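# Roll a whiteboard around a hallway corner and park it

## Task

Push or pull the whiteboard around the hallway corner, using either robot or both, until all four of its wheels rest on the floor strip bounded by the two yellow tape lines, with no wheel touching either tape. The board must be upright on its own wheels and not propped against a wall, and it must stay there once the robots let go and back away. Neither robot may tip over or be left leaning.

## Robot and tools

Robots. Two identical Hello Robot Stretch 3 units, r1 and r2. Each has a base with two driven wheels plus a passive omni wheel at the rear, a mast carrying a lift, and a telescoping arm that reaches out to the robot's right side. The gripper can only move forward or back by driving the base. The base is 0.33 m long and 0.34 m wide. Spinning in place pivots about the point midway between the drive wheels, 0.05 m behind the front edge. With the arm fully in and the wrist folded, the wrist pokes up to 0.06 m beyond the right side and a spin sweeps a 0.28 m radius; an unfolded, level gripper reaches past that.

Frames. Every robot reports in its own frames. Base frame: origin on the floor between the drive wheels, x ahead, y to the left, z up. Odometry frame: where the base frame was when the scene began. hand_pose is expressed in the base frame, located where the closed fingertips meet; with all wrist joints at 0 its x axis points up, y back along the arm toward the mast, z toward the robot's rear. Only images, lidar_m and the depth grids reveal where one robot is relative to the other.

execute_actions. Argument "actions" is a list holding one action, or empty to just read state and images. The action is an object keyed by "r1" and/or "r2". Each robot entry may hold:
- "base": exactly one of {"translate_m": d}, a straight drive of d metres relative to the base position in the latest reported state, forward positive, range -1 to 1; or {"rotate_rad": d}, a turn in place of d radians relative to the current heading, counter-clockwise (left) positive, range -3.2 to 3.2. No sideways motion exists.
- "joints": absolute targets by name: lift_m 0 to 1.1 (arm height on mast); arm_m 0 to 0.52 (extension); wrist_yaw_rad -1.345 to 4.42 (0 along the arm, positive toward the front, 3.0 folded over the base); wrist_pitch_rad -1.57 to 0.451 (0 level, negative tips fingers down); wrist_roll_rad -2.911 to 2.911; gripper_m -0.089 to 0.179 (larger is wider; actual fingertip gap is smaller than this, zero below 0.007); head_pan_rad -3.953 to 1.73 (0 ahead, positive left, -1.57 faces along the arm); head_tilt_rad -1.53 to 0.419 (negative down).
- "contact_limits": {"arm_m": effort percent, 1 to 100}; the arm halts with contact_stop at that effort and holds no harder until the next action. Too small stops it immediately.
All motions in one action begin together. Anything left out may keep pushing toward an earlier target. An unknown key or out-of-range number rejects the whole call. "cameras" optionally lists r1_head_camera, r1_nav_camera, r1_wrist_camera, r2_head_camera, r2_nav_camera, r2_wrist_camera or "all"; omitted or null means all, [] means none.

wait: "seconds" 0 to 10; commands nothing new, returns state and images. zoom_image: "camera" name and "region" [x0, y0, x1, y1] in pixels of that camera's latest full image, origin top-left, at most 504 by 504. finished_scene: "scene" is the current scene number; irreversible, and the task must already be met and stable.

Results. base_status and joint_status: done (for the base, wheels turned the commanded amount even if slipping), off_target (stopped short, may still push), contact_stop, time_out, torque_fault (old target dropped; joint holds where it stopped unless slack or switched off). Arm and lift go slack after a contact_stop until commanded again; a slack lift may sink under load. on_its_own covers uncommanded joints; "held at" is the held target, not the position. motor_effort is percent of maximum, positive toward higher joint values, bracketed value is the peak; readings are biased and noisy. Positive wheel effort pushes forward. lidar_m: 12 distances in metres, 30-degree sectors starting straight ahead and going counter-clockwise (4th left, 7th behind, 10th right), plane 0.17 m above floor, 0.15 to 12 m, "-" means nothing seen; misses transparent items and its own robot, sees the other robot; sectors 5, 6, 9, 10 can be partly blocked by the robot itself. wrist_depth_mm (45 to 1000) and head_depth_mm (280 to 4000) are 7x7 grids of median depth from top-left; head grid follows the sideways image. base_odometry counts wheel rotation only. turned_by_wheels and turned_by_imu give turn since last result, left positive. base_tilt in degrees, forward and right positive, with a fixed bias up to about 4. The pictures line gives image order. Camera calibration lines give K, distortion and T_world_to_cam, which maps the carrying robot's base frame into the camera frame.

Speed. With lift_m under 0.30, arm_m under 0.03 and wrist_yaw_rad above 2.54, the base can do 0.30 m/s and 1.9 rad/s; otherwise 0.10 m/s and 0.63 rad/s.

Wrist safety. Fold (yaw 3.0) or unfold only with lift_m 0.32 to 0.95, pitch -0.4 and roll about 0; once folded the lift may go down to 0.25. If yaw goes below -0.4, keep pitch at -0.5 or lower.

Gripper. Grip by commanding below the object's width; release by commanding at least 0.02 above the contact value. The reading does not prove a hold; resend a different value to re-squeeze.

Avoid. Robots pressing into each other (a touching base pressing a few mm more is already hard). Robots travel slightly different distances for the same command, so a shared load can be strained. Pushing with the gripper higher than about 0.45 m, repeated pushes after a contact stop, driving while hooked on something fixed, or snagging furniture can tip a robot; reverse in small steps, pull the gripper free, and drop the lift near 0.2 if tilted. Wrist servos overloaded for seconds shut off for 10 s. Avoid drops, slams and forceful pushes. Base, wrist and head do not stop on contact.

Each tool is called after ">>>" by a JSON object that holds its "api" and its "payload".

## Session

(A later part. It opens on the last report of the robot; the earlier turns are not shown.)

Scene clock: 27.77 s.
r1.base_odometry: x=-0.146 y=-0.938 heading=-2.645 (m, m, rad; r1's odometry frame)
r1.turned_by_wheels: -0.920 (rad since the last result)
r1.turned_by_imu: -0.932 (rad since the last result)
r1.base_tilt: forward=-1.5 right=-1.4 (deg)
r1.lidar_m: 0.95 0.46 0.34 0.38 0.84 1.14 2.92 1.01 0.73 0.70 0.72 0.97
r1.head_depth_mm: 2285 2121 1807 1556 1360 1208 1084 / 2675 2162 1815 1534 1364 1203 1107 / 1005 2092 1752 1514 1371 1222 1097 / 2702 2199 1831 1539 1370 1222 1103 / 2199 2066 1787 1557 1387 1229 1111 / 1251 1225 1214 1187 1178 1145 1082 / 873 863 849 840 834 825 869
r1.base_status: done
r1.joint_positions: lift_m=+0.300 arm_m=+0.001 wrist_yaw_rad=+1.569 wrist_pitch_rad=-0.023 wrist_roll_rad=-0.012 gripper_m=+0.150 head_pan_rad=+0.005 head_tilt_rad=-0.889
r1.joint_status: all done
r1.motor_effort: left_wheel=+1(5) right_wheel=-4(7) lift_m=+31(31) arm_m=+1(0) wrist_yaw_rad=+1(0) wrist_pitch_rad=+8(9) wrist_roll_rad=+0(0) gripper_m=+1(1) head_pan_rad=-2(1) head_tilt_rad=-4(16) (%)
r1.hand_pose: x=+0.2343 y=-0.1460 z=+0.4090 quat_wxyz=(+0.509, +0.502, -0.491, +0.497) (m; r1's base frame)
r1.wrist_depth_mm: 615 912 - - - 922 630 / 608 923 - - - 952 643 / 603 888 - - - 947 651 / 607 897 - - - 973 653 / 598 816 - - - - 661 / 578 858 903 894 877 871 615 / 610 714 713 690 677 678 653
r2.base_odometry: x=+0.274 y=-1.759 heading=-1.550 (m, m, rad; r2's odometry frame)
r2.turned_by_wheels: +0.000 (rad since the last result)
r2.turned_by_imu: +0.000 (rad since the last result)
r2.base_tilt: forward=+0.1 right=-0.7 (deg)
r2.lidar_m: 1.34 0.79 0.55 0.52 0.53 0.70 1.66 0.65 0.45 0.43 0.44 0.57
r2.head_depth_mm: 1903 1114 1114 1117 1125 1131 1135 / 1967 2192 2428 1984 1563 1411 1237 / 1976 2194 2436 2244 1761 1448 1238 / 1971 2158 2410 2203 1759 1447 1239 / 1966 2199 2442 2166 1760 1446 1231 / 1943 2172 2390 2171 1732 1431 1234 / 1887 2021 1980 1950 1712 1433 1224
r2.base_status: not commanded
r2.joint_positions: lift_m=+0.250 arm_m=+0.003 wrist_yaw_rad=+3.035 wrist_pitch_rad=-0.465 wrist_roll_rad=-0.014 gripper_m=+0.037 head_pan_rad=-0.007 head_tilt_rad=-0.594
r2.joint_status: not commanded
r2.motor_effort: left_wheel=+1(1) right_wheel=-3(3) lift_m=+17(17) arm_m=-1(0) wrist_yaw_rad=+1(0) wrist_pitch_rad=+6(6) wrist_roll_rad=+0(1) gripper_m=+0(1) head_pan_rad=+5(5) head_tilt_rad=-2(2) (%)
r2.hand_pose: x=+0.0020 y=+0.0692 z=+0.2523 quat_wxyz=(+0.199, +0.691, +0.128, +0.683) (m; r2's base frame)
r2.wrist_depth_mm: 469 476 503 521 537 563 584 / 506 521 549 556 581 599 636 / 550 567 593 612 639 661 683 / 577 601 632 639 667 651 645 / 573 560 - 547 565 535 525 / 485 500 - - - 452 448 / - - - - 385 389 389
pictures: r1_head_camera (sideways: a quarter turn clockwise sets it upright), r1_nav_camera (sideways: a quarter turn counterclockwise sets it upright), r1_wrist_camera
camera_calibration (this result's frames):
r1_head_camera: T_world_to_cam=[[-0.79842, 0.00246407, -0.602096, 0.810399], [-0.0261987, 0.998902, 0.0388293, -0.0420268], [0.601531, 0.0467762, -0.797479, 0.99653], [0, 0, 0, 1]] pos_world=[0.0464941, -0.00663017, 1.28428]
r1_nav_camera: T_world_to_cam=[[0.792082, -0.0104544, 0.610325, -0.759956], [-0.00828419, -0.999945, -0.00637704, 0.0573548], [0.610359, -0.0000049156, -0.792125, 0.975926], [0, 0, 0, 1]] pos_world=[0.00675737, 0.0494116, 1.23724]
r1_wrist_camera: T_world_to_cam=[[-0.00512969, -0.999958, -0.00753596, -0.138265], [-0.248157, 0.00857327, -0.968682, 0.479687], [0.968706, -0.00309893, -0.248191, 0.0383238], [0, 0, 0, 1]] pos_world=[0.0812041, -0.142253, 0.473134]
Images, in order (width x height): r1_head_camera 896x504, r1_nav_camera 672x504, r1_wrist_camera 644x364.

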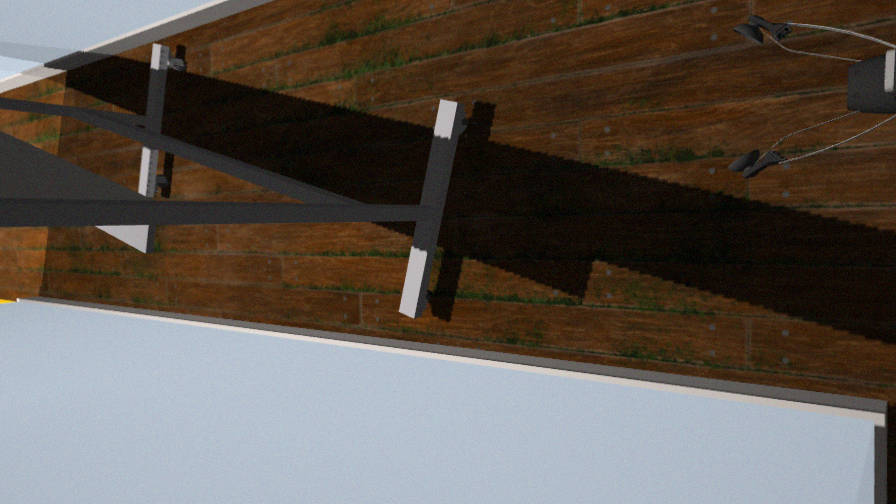

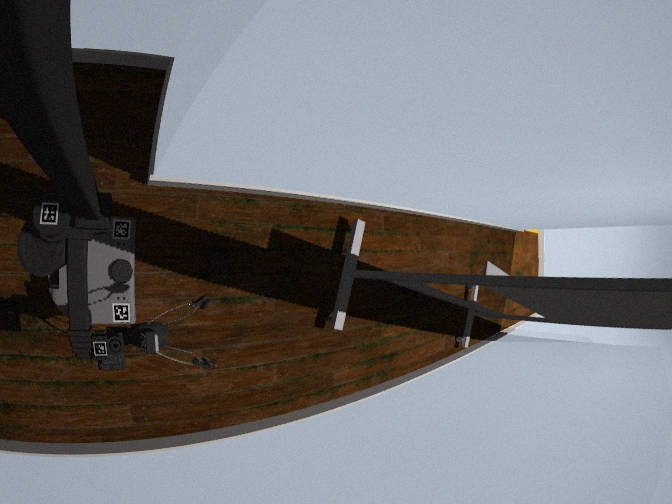

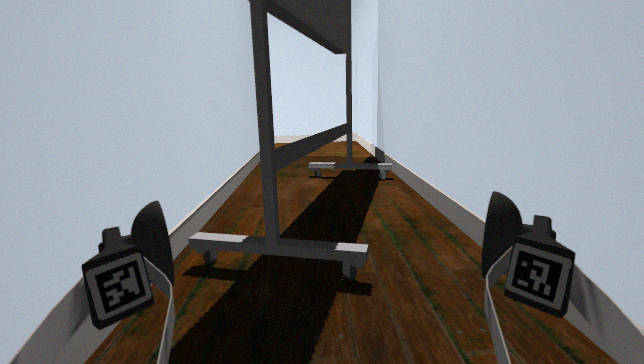

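>>> {"api": "execute_actions", "payload": {"actions": [{"r1":{"base":{"rotate_rad":0.125},"joints":{"lift_m":0.18}}}], "cameras": []}}

>>> {"api": "execute_actions", "payload": {"actions": [{"r1":{"base":{"translate_m":0.65},"joints":{"head_tilt_rad":-1.2}}}], "cameras": ["r1_head_camera","r1_wrist_camera"]}}

Scene clock: 29.87 s.
r1.base_odometry: x=-0.146 y=-0.938 heading=-2.520 (m, m, rad; r1's odometry frame)
r1.turned_by_wheels: +0.125 (rad since the last result)
r1.turned_by_imu: +0.127 (rad since the last result)
r1.base_tilt: forward=-1.4 right=-1.3 (deg)
r1.lidar_m: 0.90 0.41 0.34 0.67 0.88 1.30 1.99 0.90 0.71 0.70 0.75 1.11
r1.head_depth_mm: 2459 2141 1810 1550 1354 1207 1079 / 926 2012 1751 1503 1363 1214 1110 / 2792 2200 1806 1514 1375 1216 1095 / 1886 2029 1820 1553 1386 1222 1098 / 1136 1208 1283 1369 1330 1234 1098 / 816 850 882 927 972 1023 1060 / 635 653 677 699 722 752 967
r1.base_status: done
r1.joint_positions: lift_m=+0.180 arm_m=+0.001 wrist_yaw_rad=+1.569 wrist_pitch_rad=-0.022 wrist_roll_rad=-0.012 gripper_m=+0.150 head_pan_rad=+0.005 head_tilt_rad=-0.889
r1.joint_status: all done
r1.motor_effort: left_wheel=-2(4) right_wheel=+2(5) lift_m=+31(32) arm_m=+0(0) wrist_yaw_rad=+0(0) wrist_pitch_rad=+8(8) wrist_roll_rad=+0(0) gripper_m=+1(0) head_pan_rad=-1(2) head_tilt_rad=-4(4) (%)
r1.hand_pose: x=+0.2343 y=-0.1460 z=+0.2892 quat_wxyz=(+0.509, +0.502, -0.491, +0.497) (m; r1's base frame)
r1.wrist_depth_mm: 509 707 - - - - 795 / 504 712 - - - - 780 / 515 723 - - - - 779 / 508 713 - - - - 789 / 519 663 931 874 854 966 771 / 483 650 675 667 662 658 658 / 489 532 532 528 511 509 499
r2.base_odometry: x=+0.274 y=-1.759 heading=-1.550 (m, m, rad; r2's odometry frame)
r2.turned_by_wheels: +0.000 (rad since the last result)
r2.turned_by_imu: +0.000 (rad since the last result)
r2.base_tilt: forward=+0.2 right=-0.7 (deg)
r2.lidar_m: 1.35 0.79 0.55 0.52 0.53 0.70 1.66 0.64 0.45 0.43 0.44 0.57
r2.head_depth_mm: 1915 1110 1116 1121 1128 1130 1133 / 1992 2206 2400 1994 1559 1421 1238 / 1973 2179 2429 2220 1768 1455 1238 / 1961 2183 2413 2220 1757 1454 1237 / 1950 2168 2398 2179 1748 1442 1238 / 1953 2162 2427 2194 1744 1438 1233 / 1906 1997 1997 1975 1695 1432 1228
r2.base_status: not commanded
r2.joint_positions: lift_m=+0.250 arm_m=+0.003 wrist_yaw_rad=+3.035 wrist_pitch_rad=-0.465 wrist_roll_rad=-0.014 gripper_m=+0.037 head_pan_rad=-0.007 head_tilt_rad=-0.594
r2.joint_status: not commanded
r2.motor_effort: left_wheel=+1(1) right_wheel=-3(2) lift_m=+16(16) arm_m=-1(1) wrist_yaw_rad=+0(0) wrist_pitch_rad=+6(6) wrist_roll_rad=+1(1) gripper_m=-1(0) head_pan_rad=+4(6) head_tilt_rad=-2(2) (%)
r2.hand_pose: x=+0.0020 y=+0.0692 z=+0.2523 quat_wxyz=(+0.199, +0.691, +0.128, +0.683) (m; r2's base frame)
r2.wrist_depth_mm: 471 480 499 521 539 558 581 / 509 521 548 562 585 611 628 / 542 564 586 610 637 647 690 / 587 600 624 649 652 668 654 / 574 568 - 546 560 536 528 / 479 505 - - - 457 447 / - - - - 386 393 392
pictures: none
No camera images: the call's "cameras" was empty. Leave "cameras" out to get every camera's image.

Scene clock: 37.57 s.
r1.base_odometry: x=-0.675 y=-1.317 heading=-2.521 (m, m, rad; r1's odometry frame)
r1.turned_by_wheels: +0.000 (rad since the last result)
r1.turned_by_imu: +0.003 (rad since the last result)
r1.base_tilt: forward=-1.4 right=-1.5 (deg)
r1.lidar_m: 0.71 0.33 0.26 0.25 0.27 0.40 2.16 0.99 0.78 0.76 0.82 0.32
r1.head_depth_mm: 676 602 1367 1318 1218 1155 1091 / 1663 1521 592 1296 1222 - 1076 / 1683 1545 1426 1328 1240 1190 - / 1616 1542 1444 1333 1257 - - / 972 1048 1138 1222 1233 1180 - / 680 716 755 806 857 916 1021 / 523 544 567 594 621 654 663
r1.base_status: done
r1.joint_positions: lift_m=+0.180 arm_m=+0.001 wrist_yaw_rad=+1.569 wrist_pitch_rad=-0.022 wrist_roll_rad=-0.012 gripper_m=+0.150 head_pan_rad=+0.005 head_tilt_rad=-1.185
r1.joint_status: all done
r1.motor_effort: left_wheel=-2(3) right_wheel=+1(7) lift_m=+31(32) arm_m=+1(0) wrist_yaw_rad=+0(0) wrist_pitch_rad=+8(8) wrist_roll_rad=+0(0) gripper_m=+1(0) head_pan_rad=-2(2) head_tilt_rad=-5(21) (%)
r1.hand_pose: x=+0.2343 y=-0.1460 z=+0.2892 quat_wxyz=(+0.509, +0.502, -0.491, +0.497) (m; r1's base frame)
r1.wrist_depth_mm: 432 605 949 227 - - 867 / 435 603 934 230 - - 870 / 434 605 967 236 - - 856 / 435 603 950 241 - - 879 / 439 575 866 246 897 959 802 / 421 653 682 253 662 650 663 / 428 385 531 260 516 514 498
r2.base_odometry: x=+0.274 y=-1.759 heading=-1.550 (m, m, rad; r2's odometry frame)
r2.turned_by_wheels: +0.000 (rad since the last result)
r2.turned_by_imu: +0.001 (rad since the last result)
r2.base_tilt: forward=+0.2 right=-0.7 (deg)
r2.lidar_m: 1.35 0.79 0.55 0.52 0.53 0.70 1.66 0.65 0.45 0.43 0.44 0.57
r2.head_depth_mm: 1927 1106 1115 1118 1122 1136 1132 / 1986 2220 2435 2006 1565 1423 1243 / 1997 2212 2438 2216 1756 1452 1233 / 1984 2184 2438 2207 1746 1451 1237 / 1944 2163 2422 2190 1740 1441 1231 / 1955 2133 2428 2198 1758 1437 1225 / 1907 2013 1993 1951 1709 1431 1231
r2.base_status: not commanded
r2.joint_positions: lift_m=+0.250 arm_m=+0.003 wrist_yaw_rad=+3.035 wrist_pitch_rad=-0.465 wrist_roll_rad=-0.014 gripper_m=+0.037 head_pan_rad=-0.007 head_tilt_rad=-0.594
r2.joint_status: not commanded
r2.motor_effort: left_wheel=+1(1) right_wheel=-3(3) lift_m=+17(16) arm_m=+0(1) wrist_yaw_rad=+0(0) wrist_pitch_rad=+6(6) wrist_roll_rad=+1(0) gripper_m=-1(1) head_pan_rad=+4(5) head_tilt_rad=-1(2) (%)
r2.hand_pose: x=+0.0020 y=+0.0692 z=+0.2523 quat_wxyz=(+0.199, +0.691, +0.128, +0.683) (m; r2's base frame)
r2.wrist_depth_mm: 472 482 511 521 533 558 584 / 504 508 544 564 574 615 642 / 545 569 592 615 641 656 671 / 579 604 630 642 655 655 640 / 579 566 - 552 554 531 522 / 473 505 - - - 454 455 / - - - - 386 395 391
pictures: r1_head_camera (sideways: a quarter turn clockwise sets it upright), r1_wrist_camera
camera_calibration (this result's frames):
r1_head_camera: T_world_to_cam=[[-0.939552, 0.0017365, -0.342402, 0.472983], [-0.0139318, 0.998965, 0.0432952, -0.0478998], [0.342123, 0.0454484, -0.938556, 1.18144], [0, 0, 0, 1]] pos_world=[0.0395273, -0.00666572, 1.27287]
r1_wrist_camera: T_world_to_cam=[[-0.00512137, -0.999958, -0.00753975, -0.139168], [-0.247203, 0.00857184, -0.968926, 0.363549], [0.96895, -0.00309837, -0.247237, 0.00824344], [0, 0, 0, 1]] pos_world=[0.0811704, -0.142253, 0.353241]
Images, in order (width x height): r1_head_camera 896x504, r1_wrist_camera 644x364.

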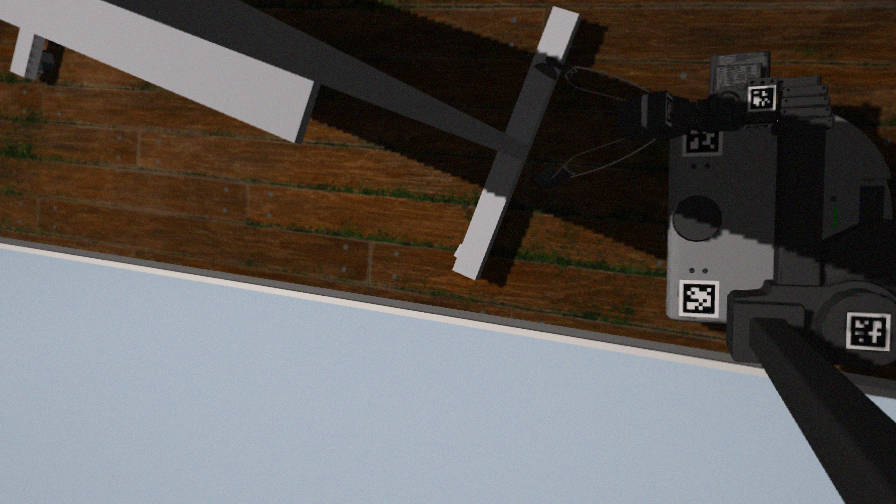

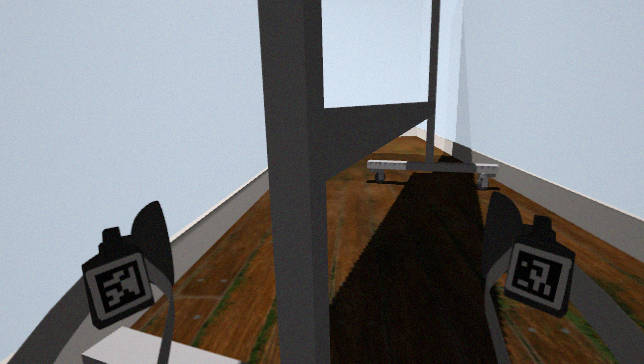

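>>> {"api": "execute_actions", "payload": {"actions": [{"r1":{"base":{"translate_m":0.09}}}], "cameras": []}}

>>> {"api": "execute_actions", "payload": {"actions": [{"r1":{"joints":{"gripper_m":0.0,"head_tilt_rad":-0.9,"head_pan_rad":-0.15}}}], "cameras": []}}

>>> {"api": "execute_actions", "payload": {"actions": [{"r1":{"base":{"rotate_rad":-0.11},"joints":{"arm_m":0.12,"wrist_yaw_rad":1.7}}}], "cameras": ["r1_head_camera","r1_wrist_camera"]}}

>>> {"api": "execute_actions", "payload": {"actions": [{"r1":{"base":{"translate_m":0.3}}}], "cameras": ["r1_head_camera","r1_wrist_camera"]}}

Scene clock: 39.87 s.
r1.base_odometry: x=-0.748 y=-1.369 heading=-2.521 (m, m, rad; r1's odometry frame)
r1.turned_by_wheels: +0.000 (rad since the last result)
r1.turned_by_imu: +0.001 (rad since the last result)
r1.base_tilt: forward=-1.4 right=-1.4 (deg)
r1.lidar_m: 0.68 0.31 0.25 0.24 0.26 0.39 2.19 1.00 0.79 0.77 0.83 0.24
r1.head_depth_mm: 1617 614 557 1283 1224 1160 1090 / 1667 1526 587 966 1215 - 1081 / 1681 1535 1441 1332 1227 1203 - / 1565 1519 1434 1338 1234 - - / 931 1008 1091 1204 1221 1184 - / 653 686 729 772 826 886 982 / 504 523 545 570 599 630 650
r1.base_status: done
r1.joint_positions: lift_m=+0.180 arm_m=+0.001 wrist_yaw_rad=+1.569 wrist_pitch_rad=-0.022 wrist_roll_rad=-0.012 gripper_m=+0.150 head_pan_rad=+0.005 head_tilt_rad=-1.186
r1.joint_status: not commanded
r1.motor_effort: left_wheel=-2(4) right_wheel=+1(7) lift_m=+31(31) arm_m=+0(0) wrist_yaw_rad=+0(0) wrist_pitch_rad=+8(8) wrist_roll_rad=+0(0) gripper_m=+0(1) head_pan_rad=-2(2) head_tilt_rad=-5(5) (%)
r1.hand_pose: x=+0.2343 y=-0.1460 z=+0.2892 quat_wxyz=(+0.509, +0.502, -0.491, +0.497) (m; r1's base frame)
r1.wrist_depth_mm: 422 586 125 139 - - 894 / 428 582 130 143 - - 888 / 425 585 769 145 449 - 887 / 424 592 761 149 - - 884 / 424 558 750 153 923 970 821 / 409 643 636 157 661 665 661 / 436 514 508 160 519 507 496
r2.base_odometry: x=+0.274 y=-1.759 heading=-1.550 (m, m, rad; r2's odometry frame)
r2.turned_by_wheels: +0.000 (rad since the last result)
r2.turned_by_imu: +0.000 (rad since the last result)
r2.base_tilt: forward=+0.2 right=-0.7 (deg)
r2.lidar_m: 1.35 0.79 0.55 0.52 0.53 0.70 1.66 0.65 0.45 0.43 0.44 0.57
r2.head_depth_mm: 1926 1113 1114 1122 1130 1128 1127 / 1976 2187 2428 2001 1583 1412 1237 / 1980 2209 2438 2219 1767 1454 1241 / 1966 2160 2436 2204 1742 1449 1240 / 1953 2182 2410 2209 1737 1447 1231 / 1956 2188 2416 2185 1728 1430 1226 / 1901 2019 2022 1967 1712 1433 1221
r2.base_status: not commanded
r2.joint_positions: lift_m=+0.250 arm_m=+0.003 wrist_yaw_rad=+3.035 wrist_pitch_rad=-0.465 wrist_roll_rad=-0.014 gripper_m=+0.037 head_pan_rad=-0.007 head_tilt_rad=-0.594
r2.joint_status: not commanded
r2.motor_effort: left_wheel=+2(1) right_wheel=-3(2) lift_m=+16(17) arm_m=-1(0) wrist_yaw_rad=+1(0) wrist_pitch_rad=+6(6) wrist_roll_rad=+1(1) gripper_m=-1(1) head_pan_rad=+5(5) head_tilt_rad=-2(1) (%)
r2.hand_pose: x=+0.0020 y=+0.0692 z=+0.2523 quat_wxyz=(+0.199, +0.691, +0.128, +0.683) (m; r2's base frame)
r2.wrist_depth_mm: 473 480 502 521 537 560 586 / 506 522 540 562 585 603 636 / 546 560 593 608 636 647 680 / 591 598 637 642 653 649 651 / 573 564 - 543 561 534 527 / 479 509 - - - 450 450 / - - - - 385 394 391
pictures: none
No camera images: the call's "cameras" was empty. Leave "cameras" out to get every camera's image.

Scene clock: 41.87 s.
r1.base_odometry: x=-0.748 y=-1.369 heading=-2.521 (m, m, rad; r1's odometry frame)
r1.turned_by_wheels: +0.000 (rad since the last result)
r1.turned_by_imu: +0.000 (rad since the last result)
r1.base_tilt: forward=-1.4 right=-1.4 (deg)
r1.lidar_m: 0.68 0.31 0.25 0.24 0.26 0.39 2.19 1.00 0.78 0.77 0.83 0.25
r1.head_depth_mm: 1014 700 484 339 469 1192 1053 / 2685 2114 754 632 561 921 1074 / 2685 2172 1799 1554 1336 1220 1095 / 2720 2187 1847 1566 1361 1225 1097 / 1975 1857 1723 1515 1335 1208 1105 / 1050 1013 978 950 922 906 881 / 715 696 680 665 654 641 631
r1.base_status: not commanded
r1.joint_positions: lift_m=+0.180 arm_m=+0.001 wrist_yaw_rad=+1.584 wrist_pitch_rad=-0.022 wrist_roll_rad=-0.011 gripper_m=+0.001 head_pan_rad=-0.143 head_tilt_rad=-0.903
r1.joint_status: all done
r1.motor_effort: left_wheel=+1(2) right_wheel=+2(2) lift_m=+32(31) arm_m=+0(0) wrist_yaw_rad=-10(24) wrist_pitch_rad=+8(8) wrist_roll_rad=+0(0) gripper_m=-18(98) head_pan_rad=-2(12) head_tilt_rad=+1(16) (%)
r1.hand_pose: x=+0.2343 y=-0.1423 z=+0.2892 quat_wxyz=(+0.505, +0.506, -0.488, +0.501) (m; r1's base frame)
r1.wrist_depth_mm: 413 573 873 121 - - 889 / 413 579 881 125 - - 896 / 413 578 971 130 313 - 918 / 409 573 965 134 - - 920 / 411 573 791 138 - 889 816 / 415 550 618 143 602 653 642 / 407 496 524 149 519 505 508
r2.base_odometry: x=+0.274 y=-1.759 heading=-1.550 (m, m, rad; r2's odometry frame)
r2.turned_by_wheels: +0.000 (rad since the last result)
r2.turned_by_imu: +0.000 (rad since the last result)
r2.base_tilt: forward=+0.2 right=-0.7 (deg)
r2.lidar_m: 1.35 0.79 0.55 0.52 0.53 0.70 1.66 0.64 0.45 0.43 0.44 0.57
r2.head_depth_mm: 1929 1109 1112 1115 1124 1138 1131 / 1952 2177 2416 2000 1566 1417 1244 / 1989 2161 2452 2215 1751 1457 1248 / 1980 2186 2462 2203 1755 1443 1230 / 1940 2177 2459 2208 1746 1441 1232 / 1960 2152 2402 2200 1732 1437 1230 / 1871 2009 2004 1966 1709 1445 1226
r2.base_status: not commanded
r2.joint_positions: lift_m=+0.250 arm_m=+0.003 wrist_yaw_rad=+3.035 wrist_pitch_rad=-0.465 wrist_roll_rad=-0.014 gripper_m=+0.037 head_pan_rad=-0.007 head_tilt_rad=-0.594
r2.joint_status: not commanded
r2.motor_effort: left_wheel=+2(1) right_wheel=-3(3) lift_m=+16(17) arm_m=-1(1) wrist_yaw_rad=+0(0) wrist_pitch_rad=+6(6) wrist_roll_rad=+1(1) gripper_m=+0(1) head_pan_rad=+5(4) head_tilt_rad=-3(2) (%)
r2.hand_pose: x=+0.0020 y=+0.0692 z=+0.2523 quat_wxyz=(+0.199, +0.691, +0.128, +0.683) (m; r2's base frame)
r2.wrist_depth_mm: 474 483 502 525 533 559 583 / 504 520 547 566 588 613 624 / 545 565 588 612 641 653 688 / 587 597 633 643 663 661 648 / 578 561 - 548 563 539 529 / 477 507 - - - 457 449 / - - - - 389 393 390
pictures: none
No camera images: the call's "cameras" was empty. Leave "cameras" out to get every camera's image.

Scene clock: 44.00 s.
r1.base_odometry: x=-0.748 y=-1.369 heading=-2.630 (m, m, rad; r1's odometry frame)
r1.turned_by_wheels: -0.110 (rad since the last result)
r1.turned_by_imu: -0.111 (rad since the last result)
r1.base_tilt: forward=-1.3 right=-1.3 (deg)
r1.lidar_m: 0.96 0.35 0.25 0.24 0.25 0.34 2.87 1.10 0.81 0.77 0.31 0.30
r1.head_depth_mm: 652 633 617 599 570 1073 1109 / 1059 885 772 670 1287 1081 1088 / 2689 2176 1791 1555 1359 1212 1097 / 2750 2178 1840 1569 1377 1222 1101 / 2748 2207 1847 1564 1375 1227 1096 / 2145 1761 1494 1299 1152 1034 941 / 1105 997 899 824 761 711 668
r1.base_status: done
r1.joint_positions: lift_m=+0.180 arm_m=+0.120 wrist_yaw_rad=+1.766 wrist_pitch_rad=-0.021 wrist_roll_rad=-0.011 gripper_m=+0.001 head_pan_rad=-0.143 head_tilt_rad=-0.902
r1.joint_status: wrist_yaw_rad off_target (ended at +1.766, target +1.700); the others done
r1.on_its_own: wrist_yaw_rad is held at +1.754, not at your +1.700, by its stall guard, which is not easing now
r1.motor_effort: left_wheel=+3(6) right_wheel=-1(14) lift_m=+31(31) arm_m=+5(8) wrist_yaw_rad=-9(38) wrist_pitch_rad=+8(8) wrist_roll_rad=+0(0) gripper_m=-14(20) head_pan_rad=-2(4) head_tilt_rad=+0(1) (%)
r1.hand_pose: x=+0.2295 y=-0.2150 z=+0.2893 quat_wxyz=(+0.458, +0.548, -0.440, +0.544) (m; r1's base frame)
r1.wrist_depth_mm: 500 678 - 139 - - 856 / 500 670 - 144 - - 862 / 501 671 - 148 361 - 855 / 498 673 - 153 - - 867 / 508 668 892 157 920 894 781 / 493 619 660 163 615 649 652 / 490 540 523 171 521 515 502
r2.base_odometry: x=+0.274 y=-1.759 heading=-1.550 (m, m, rad; r2's odometry frame)
r2.turned_by_wheels: +0.000 (rad since the last result)
r2.turned_by_imu: +0.000 (rad since the last result)
r2.base_tilt: forward=+0.2 right=-0.7 (deg)
r2.lidar_m: 1.35 0.79 0.55 0.52 0.53 0.70 1.66 0.65 0.45 0.43 0.44 0.57
r2.head_depth_mm: 1910 1108 1121 1127 1130 1134 1130 / 1985 2207 2420 2008 1555 1417 1245 / 1973 2189 2432 2216 1765 1454 1234 / 1951 2177 2436 2205 1761 1442 1230 / 1942 2150 2427 2182 1739 1442 1224 / 1946 2152 2404 2199 1730 1435 1228 / 1883 2014 1996 1949 1708 1436 1222
r2.base_status: not commanded
r2.joint_positions: lift_m=+0.250 arm_m=+0.003 wrist_yaw_rad=+3.035 wrist_pitch_rad=-0.465 wrist_roll_rad=-0.014 gripper_m=+0.037 head_pan_rad=-0.007 head_tilt_rad=-0.594
r2.joint_status: not commanded
r2.motor_effort: left_wheel=+1(1) right_wheel=-4(3) lift_m=+17(17) arm_m=+0(0) wrist_yaw_rad=+0(1) wrist_pitch_rad=+6(6) wrist_roll_rad=+1(1) gripper_m=-1(1) head_pan_rad=+4(5) head_tilt_rad=-3(2) (%)
r2.hand_pose: x=+0.0020 y=+0.0692 z=+0.2523 quat_wxyz=(+0.199, +0.691, +0.128, +0.683) (m; r2's base frame)
r2.wrist_depth_mm: 469 484 505 516 541 557 579 / 509 518 549 566 587 609 638 / 545 561 591 616 634 657 685 / 584 605 633 639 652 658 641 / 576 561 - 545 565 534 523 / 481 506 - - - 450 450 / - - - - 386 397 389
pictures: r1_head_camera (sideways: a quarter turn clockwise sets it upright), r1_wrist_camera
camera_calibration (this result's frames):
r1_head_camera: T_world_to_cam=[[-0.797294, 0.121399, -0.591257, 0.796271], [0.122005, 0.991759, 0.0391105, -0.0432962], [0.591132, -0.0409538, -0.805534, 1.00707], [0, 0, 0, 1]] pos_world=[0.0448344, -0.0124836, 1.28372]
r1_wrist_camera: T_world_to_cam=[[0.189841, -0.981776, -0.0087263, -0.248742], [-0.243911, -0.0385508, -0.969031, 0.352208], [0.951035, 0.18609, -0.246785, 0.057382], [0, 0, 0, 1]] pos_world=[0.0785565, -0.241309, 0.353291]
Images, in order (width x height): r1_head_camera 896x504, r1_wrist_camera 644x364.

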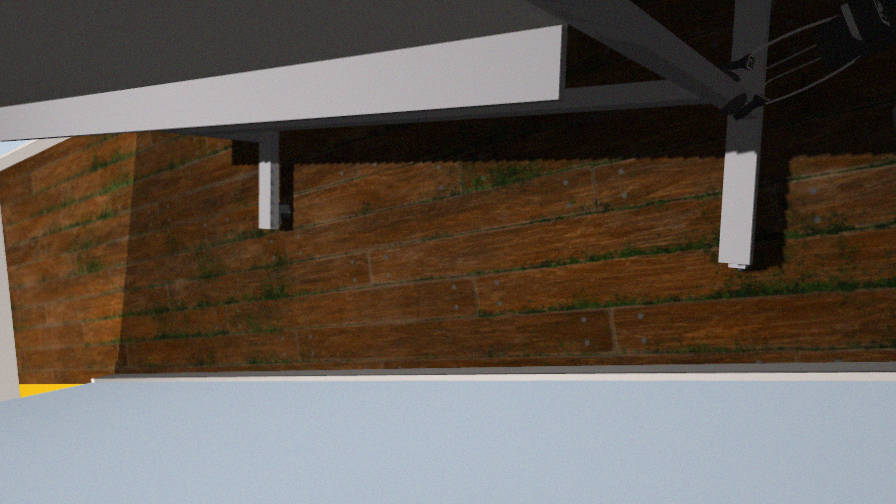

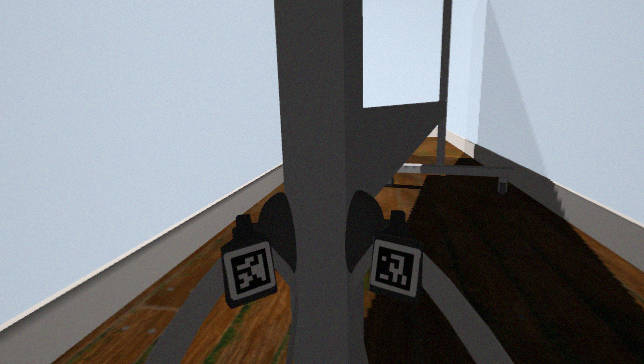

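Scene clock: 48.03 s.
r1.base_odometry: x=-1.010 y=-1.516 heading=-2.631 (m, m, rad; r1's odometry frame)
r1.turned_by_wheels: +0.000 (rad since the last result)
r1.turned_by_imu: +0.001 (rad since the last result)
r1.base_tilt: forward=-1.5 right=-1.5 (deg)
r1.lidar_m: 0.96 0.35 0.25 0.24 0.25 0.35 0.94 1.10 0.80 0.77 0.31 0.30
r1.head_depth_mm: 754 705 661 602 563 1123 1093 / 1170 939 1259 1165 1312 1084 1090 / 2706 2168 1803 1558 1358 1211 1094 / 2689 2206 1814 1565 1373 1216 1100 / 2788 2230 1848 1583 1380 1233 1104 / 2521 1754 1489 1299 1149 1038 947 / 1104 992 903 832 768 713 671
r1.base_status: done
r1.joint_positions: lift_m=+0.180 arm_m=+0.120 wrist_yaw_rad=+1.771 wrist_pitch_rad=-0.021 wrist_roll_rad=-0.010 gripper_m=+0.001 head_pan_rad=-0.143 head_tilt_rad=-0.902
r1.joint_status: not commanded
r1.on_its_own: wrist_yaw_rad is held at +1.754, not at your +1.700, by its stall guard, which is not easing now; wrist_yaw_rad is at rest, and its effort (-13) is outside its rest range (-12 to +12)
r1.motor_effort: left_wheel=+0(7) right_wheel=+12(24) lift_m=+31(30) arm_m=+3(4) wrist_yaw_rad=-13(29) wrist_pitch_rad=+8(8) wrist_roll_rad=-1(1) gripper_m=-15(18) head_pan_rad=-2(2) head_tilt_rad=+1(1) (%)
r1.hand_pose: x=+0.2292 y=-0.2138 z=+0.2893 quat_wxyz=(+0.456, +0.549, -0.439, +0.546) (m; r1's base frame)
r1.wrist_depth_mm: 498 659 - 137 - - 860 / 495 672 - 142 - - 884 / 499 657 - 147 296 - 871 / 496 675 - 152 - - 846 / 500 664 884 155 - 890 784 / 497 629 640 163 627 652 639 / 485 540 526 169 518 511 506
r2.base_odometry: x=+0.274 y=-1.759 heading=-1.550 (m, m, rad; r2's odometry frame)
r2.turned_by_wheels: +0.000 (rad since the last result)
r2.turned_by_imu: +0.000 (rad since the last result)
r2.base_tilt: forward=+0.2 right=-0.7 (deg)
r2.lidar_m: 1.35 0.79 0.55 0.52 0.53 0.70 1.66 0.64 0.45 0.43 0.44 0.57
r2.head_depth_mm: 1914 1107 1118 1117 1121 1128 1141 / 1972 2198 2418 1991 1572 1412 1242 / 1979 2180 2446 2207 1763 1460 1234 / 1959 2175 2423 2237 1755 1447 1232 / 1963 2157 2422 2199 1732 1443 1223 / 1944 2155 2388 2191 1732 1434 1226 / 1896 2007 1996 1955 1717 1425 1225
r2.base_status: not commanded
r2.joint_positions: lift_m=+0.250 arm_m=+0.003 wrist_yaw_rad=+3.035 wrist_pitch_rad=-0.465 wrist_roll_rad=-0.014 gripper_m=+0.037 head_pan_rad=-0.007 head_tilt_rad=-0.594
r2.joint_status: not commanded
r2.motor_effort: left_wheel=+1(1) right_wheel=-3(3) lift_m=+17(16) arm_m=-1(0) wrist_yaw_rad=+1(1) wrist_pitch_rad=+6(6) wrist_roll_rad=+1(1) gripper_m=-1(0) head_pan_rad=+5(5) head_tilt_rad=-3(1) (%)
r2.hand_pose: x=+0.0020 y=+0.0692 z=+0.2523 quat_wxyz=(+0.199, +0.691, +0.128, +0.683) (m; r2's base frame)
r2.wrist_depth_mm: 470 478 504 516 536 562 580 / 510 523 546 557 584 621 641 / 540 560 586 611 636 660 680 / 582 601 628 637 653 653 651 / 573 569 - 545 565 534 520 / 480 503 - - - 450 444 / - - - - 384 393 388
pictures: r1_head_camera (sideways: a quarter turn clockwise sets it upright), r1_wrist_camera
camera_calibration (this result's frames):
r1_head_camera: T_world_to_cam=[[-0.797102, 0.121372, -0.591522, 0.796614], [0.121993, 0.99176, 0.0391037, -0.0432873], [0.591394, -0.0409921, -0.80534, 1.00681], [0, 0, 0, 1]] pos_world=[0.0448403, -0.0124845, 1.28373]
r1_wrist_camera: T_world_to_cam=[[0.195335, -0.980693, -0.00928245, -0.248332], [-0.243773, -0.0393828, -0.969032, 0.351985], [0.949957, 0.191549, -0.246759, 0.0588253], [0, 0, 0, 1]] pos_world=[0.0784308, -0.240943, 0.353295]
Images, in order (width x height): r1_head_camera 896x504, r1_wrist_camera 644x364.

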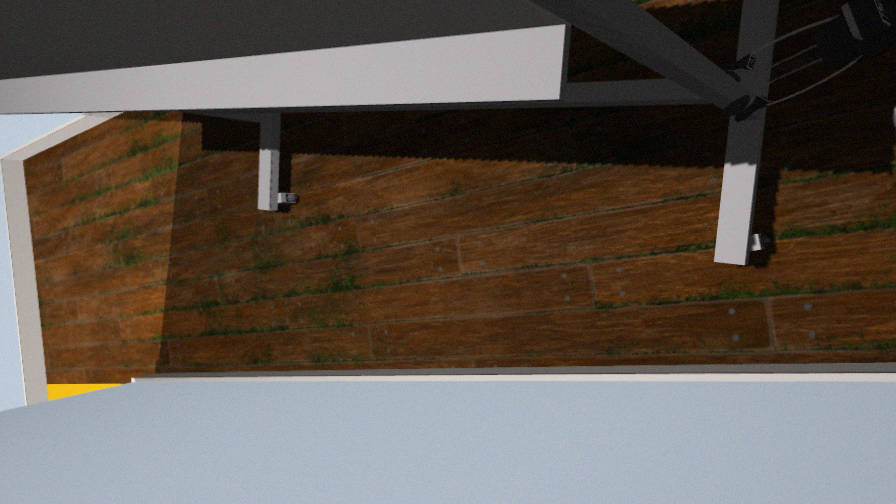

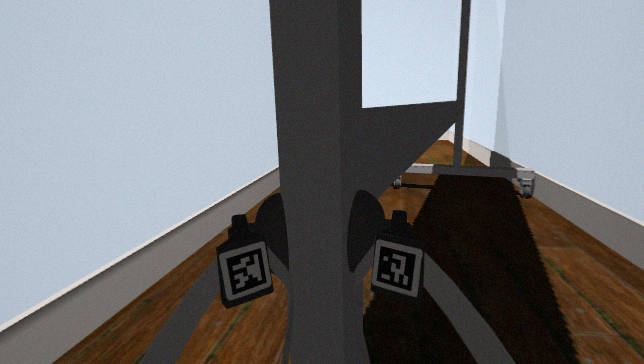

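>>> {"api": "execute_actions", "payload": {"actions": [{"r1":{"joints":{"arm_m":0.38,"wrist_yaw_rad":1.75,"head_pan_rad":-0.35}}}], "cameras": ["r1_head_camera","r1_wrist_camera"]}}

>>> {"api": "execute_actions", "payload": {"actions": [{"r1":{"base":{"translate_m":0.4}}}], "cameras": ["r1_head_camera","r1_wrist_camera","r2_nav_camera"]}}

Scene clock: 51.27 s.
r1.base_odometry: x=-1.010 y=-1.516 heading=-2.630 (m, m, rad; r1's odometry frame)
r1.turned_by_wheels: +0.001 (rad since the last result)
r1.turned_by_imu: +0.001 (rad since the last result)
r1.base_tilt: forward=-1.5 right=-1.4 (deg)
r1.lidar_m: 0.96 0.35 0.25 0.24 0.25 0.35 0.95 1.10 0.80 0.77 0.47 1.09
r1.head_depth_mm: 676 733 741 1486 1281 1161 1085 / 827 861 1719 1489 1350 1169 1088 / 1038 1951 1727 1549 1361 1210 1093 / 2329 2137 1834 1566 1371 1221 1095 / 2737 2199 1834 1573 1372 1229 1106 / 2775 2254 1877 1597 1384 1218 1065 / 2717 2264 1825 1431 1120 910 762
r1.base_status: not commanded
r1.joint_positions: lift_m=+0.180 arm_m=+0.379 wrist_yaw_rad=+1.898 wrist_pitch_rad=-0.021 wrist_roll_rad=-0.010 gripper_m=+0.000 head_pan_rad=-0.343 head_tilt_rad=-0.902
r1.joint_status: wrist_yaw_rad off_target (ended at +1.898, target +1.750); the others done
r1.on_its_own: wrist_yaw_rad is held at +1.868, not at your +1.750, by its stall guard, which is still easing
r1.motor_effort: left_wheel=+4(4) right_wheel=-8(12) lift_m=+31(31) arm_m=+5(6) wrist_yaw_rad=-23(43) wrist_pitch_rad=+7(8) wrist_roll_rad=-1(1) gripper_m=-13(20) head_pan_rad=-2(13) head_tilt_rad=+1(1) (%)
r1.hand_pose: x=+0.2207 y=-0.4421 z=+0.2895 quat_wxyz=(+0.420, +0.576, -0.403, +0.574) (m; r1's base frame)
r1.wrist_depth_mm: 667 837 - 150 - - 635 / 669 864 - 155 - - 631 / 670 872 - 161 430 - 621 / 674 859 - 165 - - 618 / 673 851 - 169 915 896 616 / 655 702 641 179 654 650 575 / 546 534 531 188 513 516 490
r2.base_odometry: x=+0.274 y=-1.759 heading=-1.550 (m, m, rad; r2's odometry frame)
r2.turned_by_wheels: +0.000 (rad since the last result)
r2.turned_by_imu: +0.000 (rad since the last result)
r2.base_tilt: forward=+0.2 right=-0.8 (deg)
r2.lidar_m: 1.35 0.79 0.55 0.52 0.53 0.70 1.66 0.65 0.45 0.43 0.43 0.57
r2.head_depth_mm: 1904 1108 1119 1124 1126 1124 1142 / 1972 2179 2438 2005 1564 1412 1237 / 1973 2199 2439 2229 1749 1454 1240 / 1966 2173 2428 2191 1740 1442 1237 / 1955 2149 2435 2191 1735 1447 1237 / 1956 2153 2431 2176 1745 1439 1223 / 1893 2011 2012 1971 1700 1426 1227
r2.base_status: not commanded
r2.joint_positions: lift_m=+0.250 arm_m=+0.003 wrist_yaw_rad=+3.035 wrist_pitch_rad=-0.465 wrist_roll_rad=-0.014 gripper_m=+0.037 head_pan_rad=-0.007 head_tilt_rad=-0.594
r2.joint_status: not commanded
r2.motor_effort: left_wheel=+2(1) right_wheel=-3(3) lift_m=+16(17) arm_m=-1(0) wrist_yaw_rad=+0(0) wrist_pitch_rad=+6(6) wrist_roll_rad=+0(0) gripper_m=-1(1) head_pan_rad=+5(5) head_tilt_rad=-2(2) (%)
r2.hand_pose: x=+0.0020 y=+0.0692 z=+0.2523 quat_wxyz=(+0.199, +0.691, +0.128, +0.683) (m; r2's base frame)
r2.wrist_depth_mm: 472 479 506 521 540 561 579 / 505 519 554 561 589 606 632 / 541 566 594 609 628 664 684 / 574 592 629 640 668 652 628 / 571 564 - 552 562 534 526 / 481 507 - - - 452 445 / - - - - 387 396 392
pictures: r1_head_camera (sideways: a quarter turn clockwise sets it upright), r1_wrist_camera
camera_calibration (this result's frames):
r1_head_camera: T_world_to_cam=[[-0.757121, 0.27725, -0.591523, 0.796372], [0.316517, 0.947781, 0.0391037, -0.0444739], [0.571476, -0.157621, -0.805339, 1.00693], [0, 0, 0, 1]] pos_world=[0.0415895, -0.0199293, 1.28373]
r1_wrist_camera: T_world_to_cam=[[0.318132, -0.948, -0.00938626, -0.483227], [-0.236136, -0.0696468, -0.969221, 0.32611], [0.918168, 0.310557, -0.246014, 0.170055], [0, 0, 0, 1]] pos_world=[0.0745975, -0.488198, 0.353373]
Images, in order (width x height): r1_head_camera 896x504, r1_wrist_camera 644x364.

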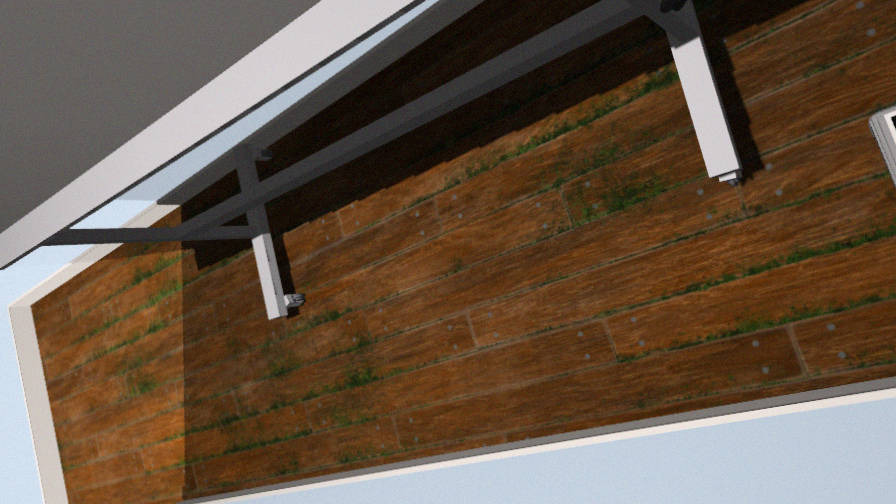

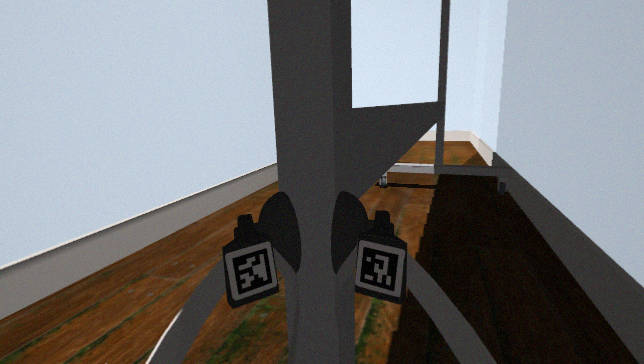

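Scene clock: 56.47 s.
r1.base_odometry: x=-1.359 y=-1.711 heading=-2.631 (m, m, rad; r1's odometry frame)
r1.turned_by_wheels: -0.001 (rad since the last result)
r1.turned_by_imu: -0.001 (rad since the last result)
r1.base_tilt: forward=-1.5 right=-1.3 (deg)
r1.lidar_m: 0.98 0.35 0.26 0.25 0.26 0.35 0.95 1.10 0.80 0.77 0.43 1.09
r1.head_depth_mm: 631 680 712 1461 1304 1153 1089 / 783 834 1680 1480 1342 1175 1093 / 1007 1920 1763 1562 1361 1215 1096 / 2323 2116 1802 1571 1364 1223 1096 / 2578 2228 1835 1573 1379 1220 1108 / 2534 2231 1863 1584 1389 1215 1059 / 2513 2246 1833 1457 1141 915 771
r1.base_status: done
r1.joint_positions: lift_m=+0.180 arm_m=+0.380 wrist_yaw_rad=+2.067 wrist_pitch_rad=-0.021 wrist_roll_rad=-0.010 gripper_m=+0.001 head_pan_rad=-0.343 head_tilt_rad=-0.902
r1.joint_status: not commanded
r1.on_its_own: wrist_yaw_rad is held at +2.063, not at your +1.750, by its stall guard, which is not easing now; right_wheel is at rest, and its effort (+21) is outside its rest range (-18 to +18)
r1.motor_effort: left_wheel=-6(8) right_wheel=+21(39) lift_m=+32(32) arm_m=+3(4) wrist_yaw_rad=-3(40) wrist_pitch_rad=+8(7) wrist_roll_rad=-1(1) gripper_m=-12(18) head_pan_rad=-2(2) head_tilt_rad=+1(1) (%)
r1.hand_pose: x=+0.2035 y=-0.4031 z=+0.2895 quat_wxyz=(+0.370, +0.608, -0.353, +0.607) (m; r1's base frame)
r1.wrist_depth_mm: 597 730 962 149 - - - / 607 738 - 155 - - - / 596 749 - 161 246 - - / 617 761 - 165 - - - / 612 754 908 164 897 882 813 / 605 686 668 176 607 650 646 / 536 539 527 185 514 509 507
r2.base_odometry: x=+0.274 y=-1.759 heading=-1.550 (m, m, rad; r2's odometry frame)
r2.turned_by_wheels: +0.000 (rad since the last result)
r2.turned_by_imu: +0.000 (rad since the last result)
r2.base_tilt: forward=+0.2 right=-0.7 (deg)
r2.lidar_m: 1.35 0.79 0.55 0.52 0.53 0.70 1.66 0.65 0.45 0.43 0.44 0.57
r2.head_depth_mm: 1900 1113 1114 1123 1124 1129 1138 / 1972 2185 2400 2011 1559 1420 1246 / 1966 2202 2434 2227 1755 1458 1237 / 1959 2182 2419 2201 1747 1446 1239 / 1965 2168 2451 2189 1755 1451 1230 / 1974 2151 2404 2187 1726 1433 1229 / 1877 2016 2004 1964 1702 1438 1219
r2.base_status: not commanded
r2.joint_positions: lift_m=+0.250 arm_m=+0.003 wrist_yaw_rad=+3.035 wrist_pitch_rad=-0.465 wrist_roll_rad=-0.014 gripper_m=+0.037 head_pan_rad=-0.007 head_tilt_rad=-0.594
r2.joint_status: not commanded
r2.motor_effort: left_wheel=+1(1) right_wheel=-3(3) lift_m=+16(16) arm_m=-1(1) wrist_yaw_rad=-1(0) wrist_pitch_rad=+6(6) wrist_roll_rad=+1(1) gripper_m=-1(0) head_pan_rad=+5(5) head_tilt_rad=-2(2) (%)
r2.hand_pose: x=+0.0020 y=+0.0692 z=+0.2523 quat_wxyz=(+0.199, +0.691, +0.128, +0.683) (m; r2's base frame)
r2.wrist_depth_mm: 474 478 498 518 538 559 579 / 507 517 551 567 588 611 640 / 545 566 589 611 637 666 686 / 580 606 621 647 659 650 648 / 575 568 - 548 551 531 531 / 481 504 - - - 452 455 / - - - - 385 392 394
pictures: r1_head_camera (sideways: a quarter turn clockwise sets it upright), r1_wrist_camera, r2_nav_camera (sideways: a quarter turn counterclockwise sets it upright)
camera_calibration (this result's frames):
r1_head_camera: T_world_to_cam=[[-0.757077, 0.277296, -0.591559, 0.796418], [0.316584, 0.947758, 0.0391028, -0.0444731], [0.571498, -0.157674, -0.805313, 1.0069], [0, 0, 0, 1]] pos_world=[0.0415888, -0.0199321, 1.28374]
r1_wrist_camera: T_world_to_cam=[[0.472625, -0.881213, -0.00947795, -0.445215], [-0.221288, -0.10826, -0.969181, 0.306127], [0.853028, 0.460156, -0.246169, 0.247329], [0, 0, 0, 1]] pos_world=[0.0671833, -0.472997, 0.353357]
r2_nav_camera: T_world_to_cam=[[0.5175, 0.0301591, 0.855152, -1.07964], [0.0545592, -0.998508, 0.00219815, 0.0483398], [0.853942, 0.0455189, -0.518373, 0.620956], [0, 0, 0, 1]] pos_world=[0.0258135, 0.0525634, 1.24503]
Images, in order (width x height): r1_head_camera 896x504, r1_wrist_camera 644x364, r2_nav_camera 672x504.

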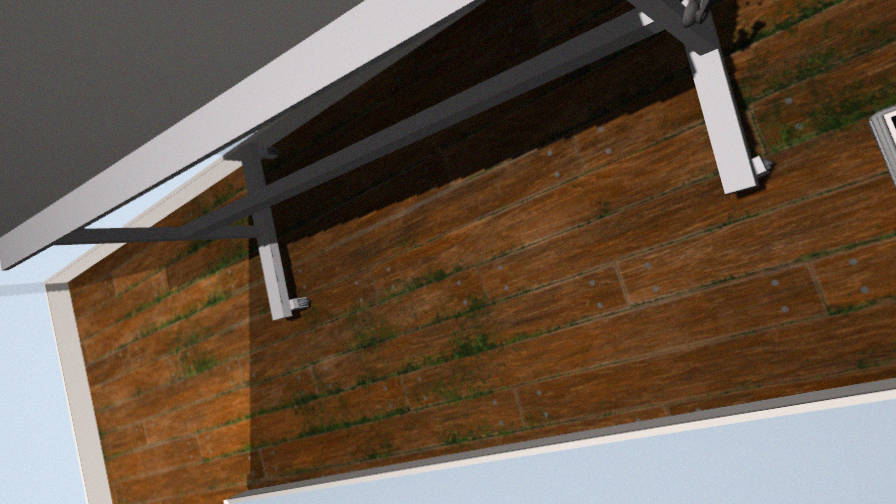

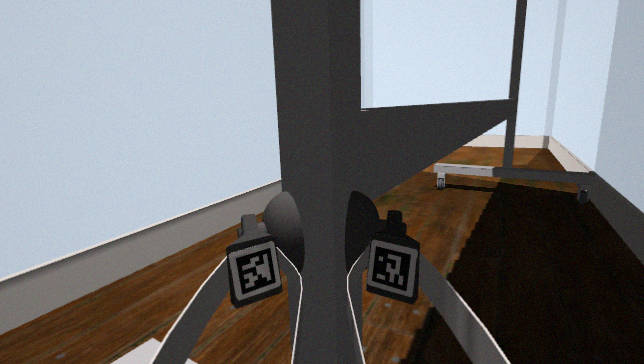

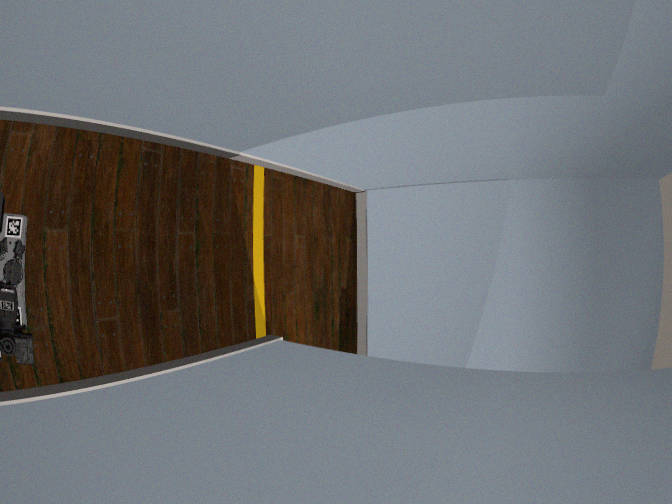

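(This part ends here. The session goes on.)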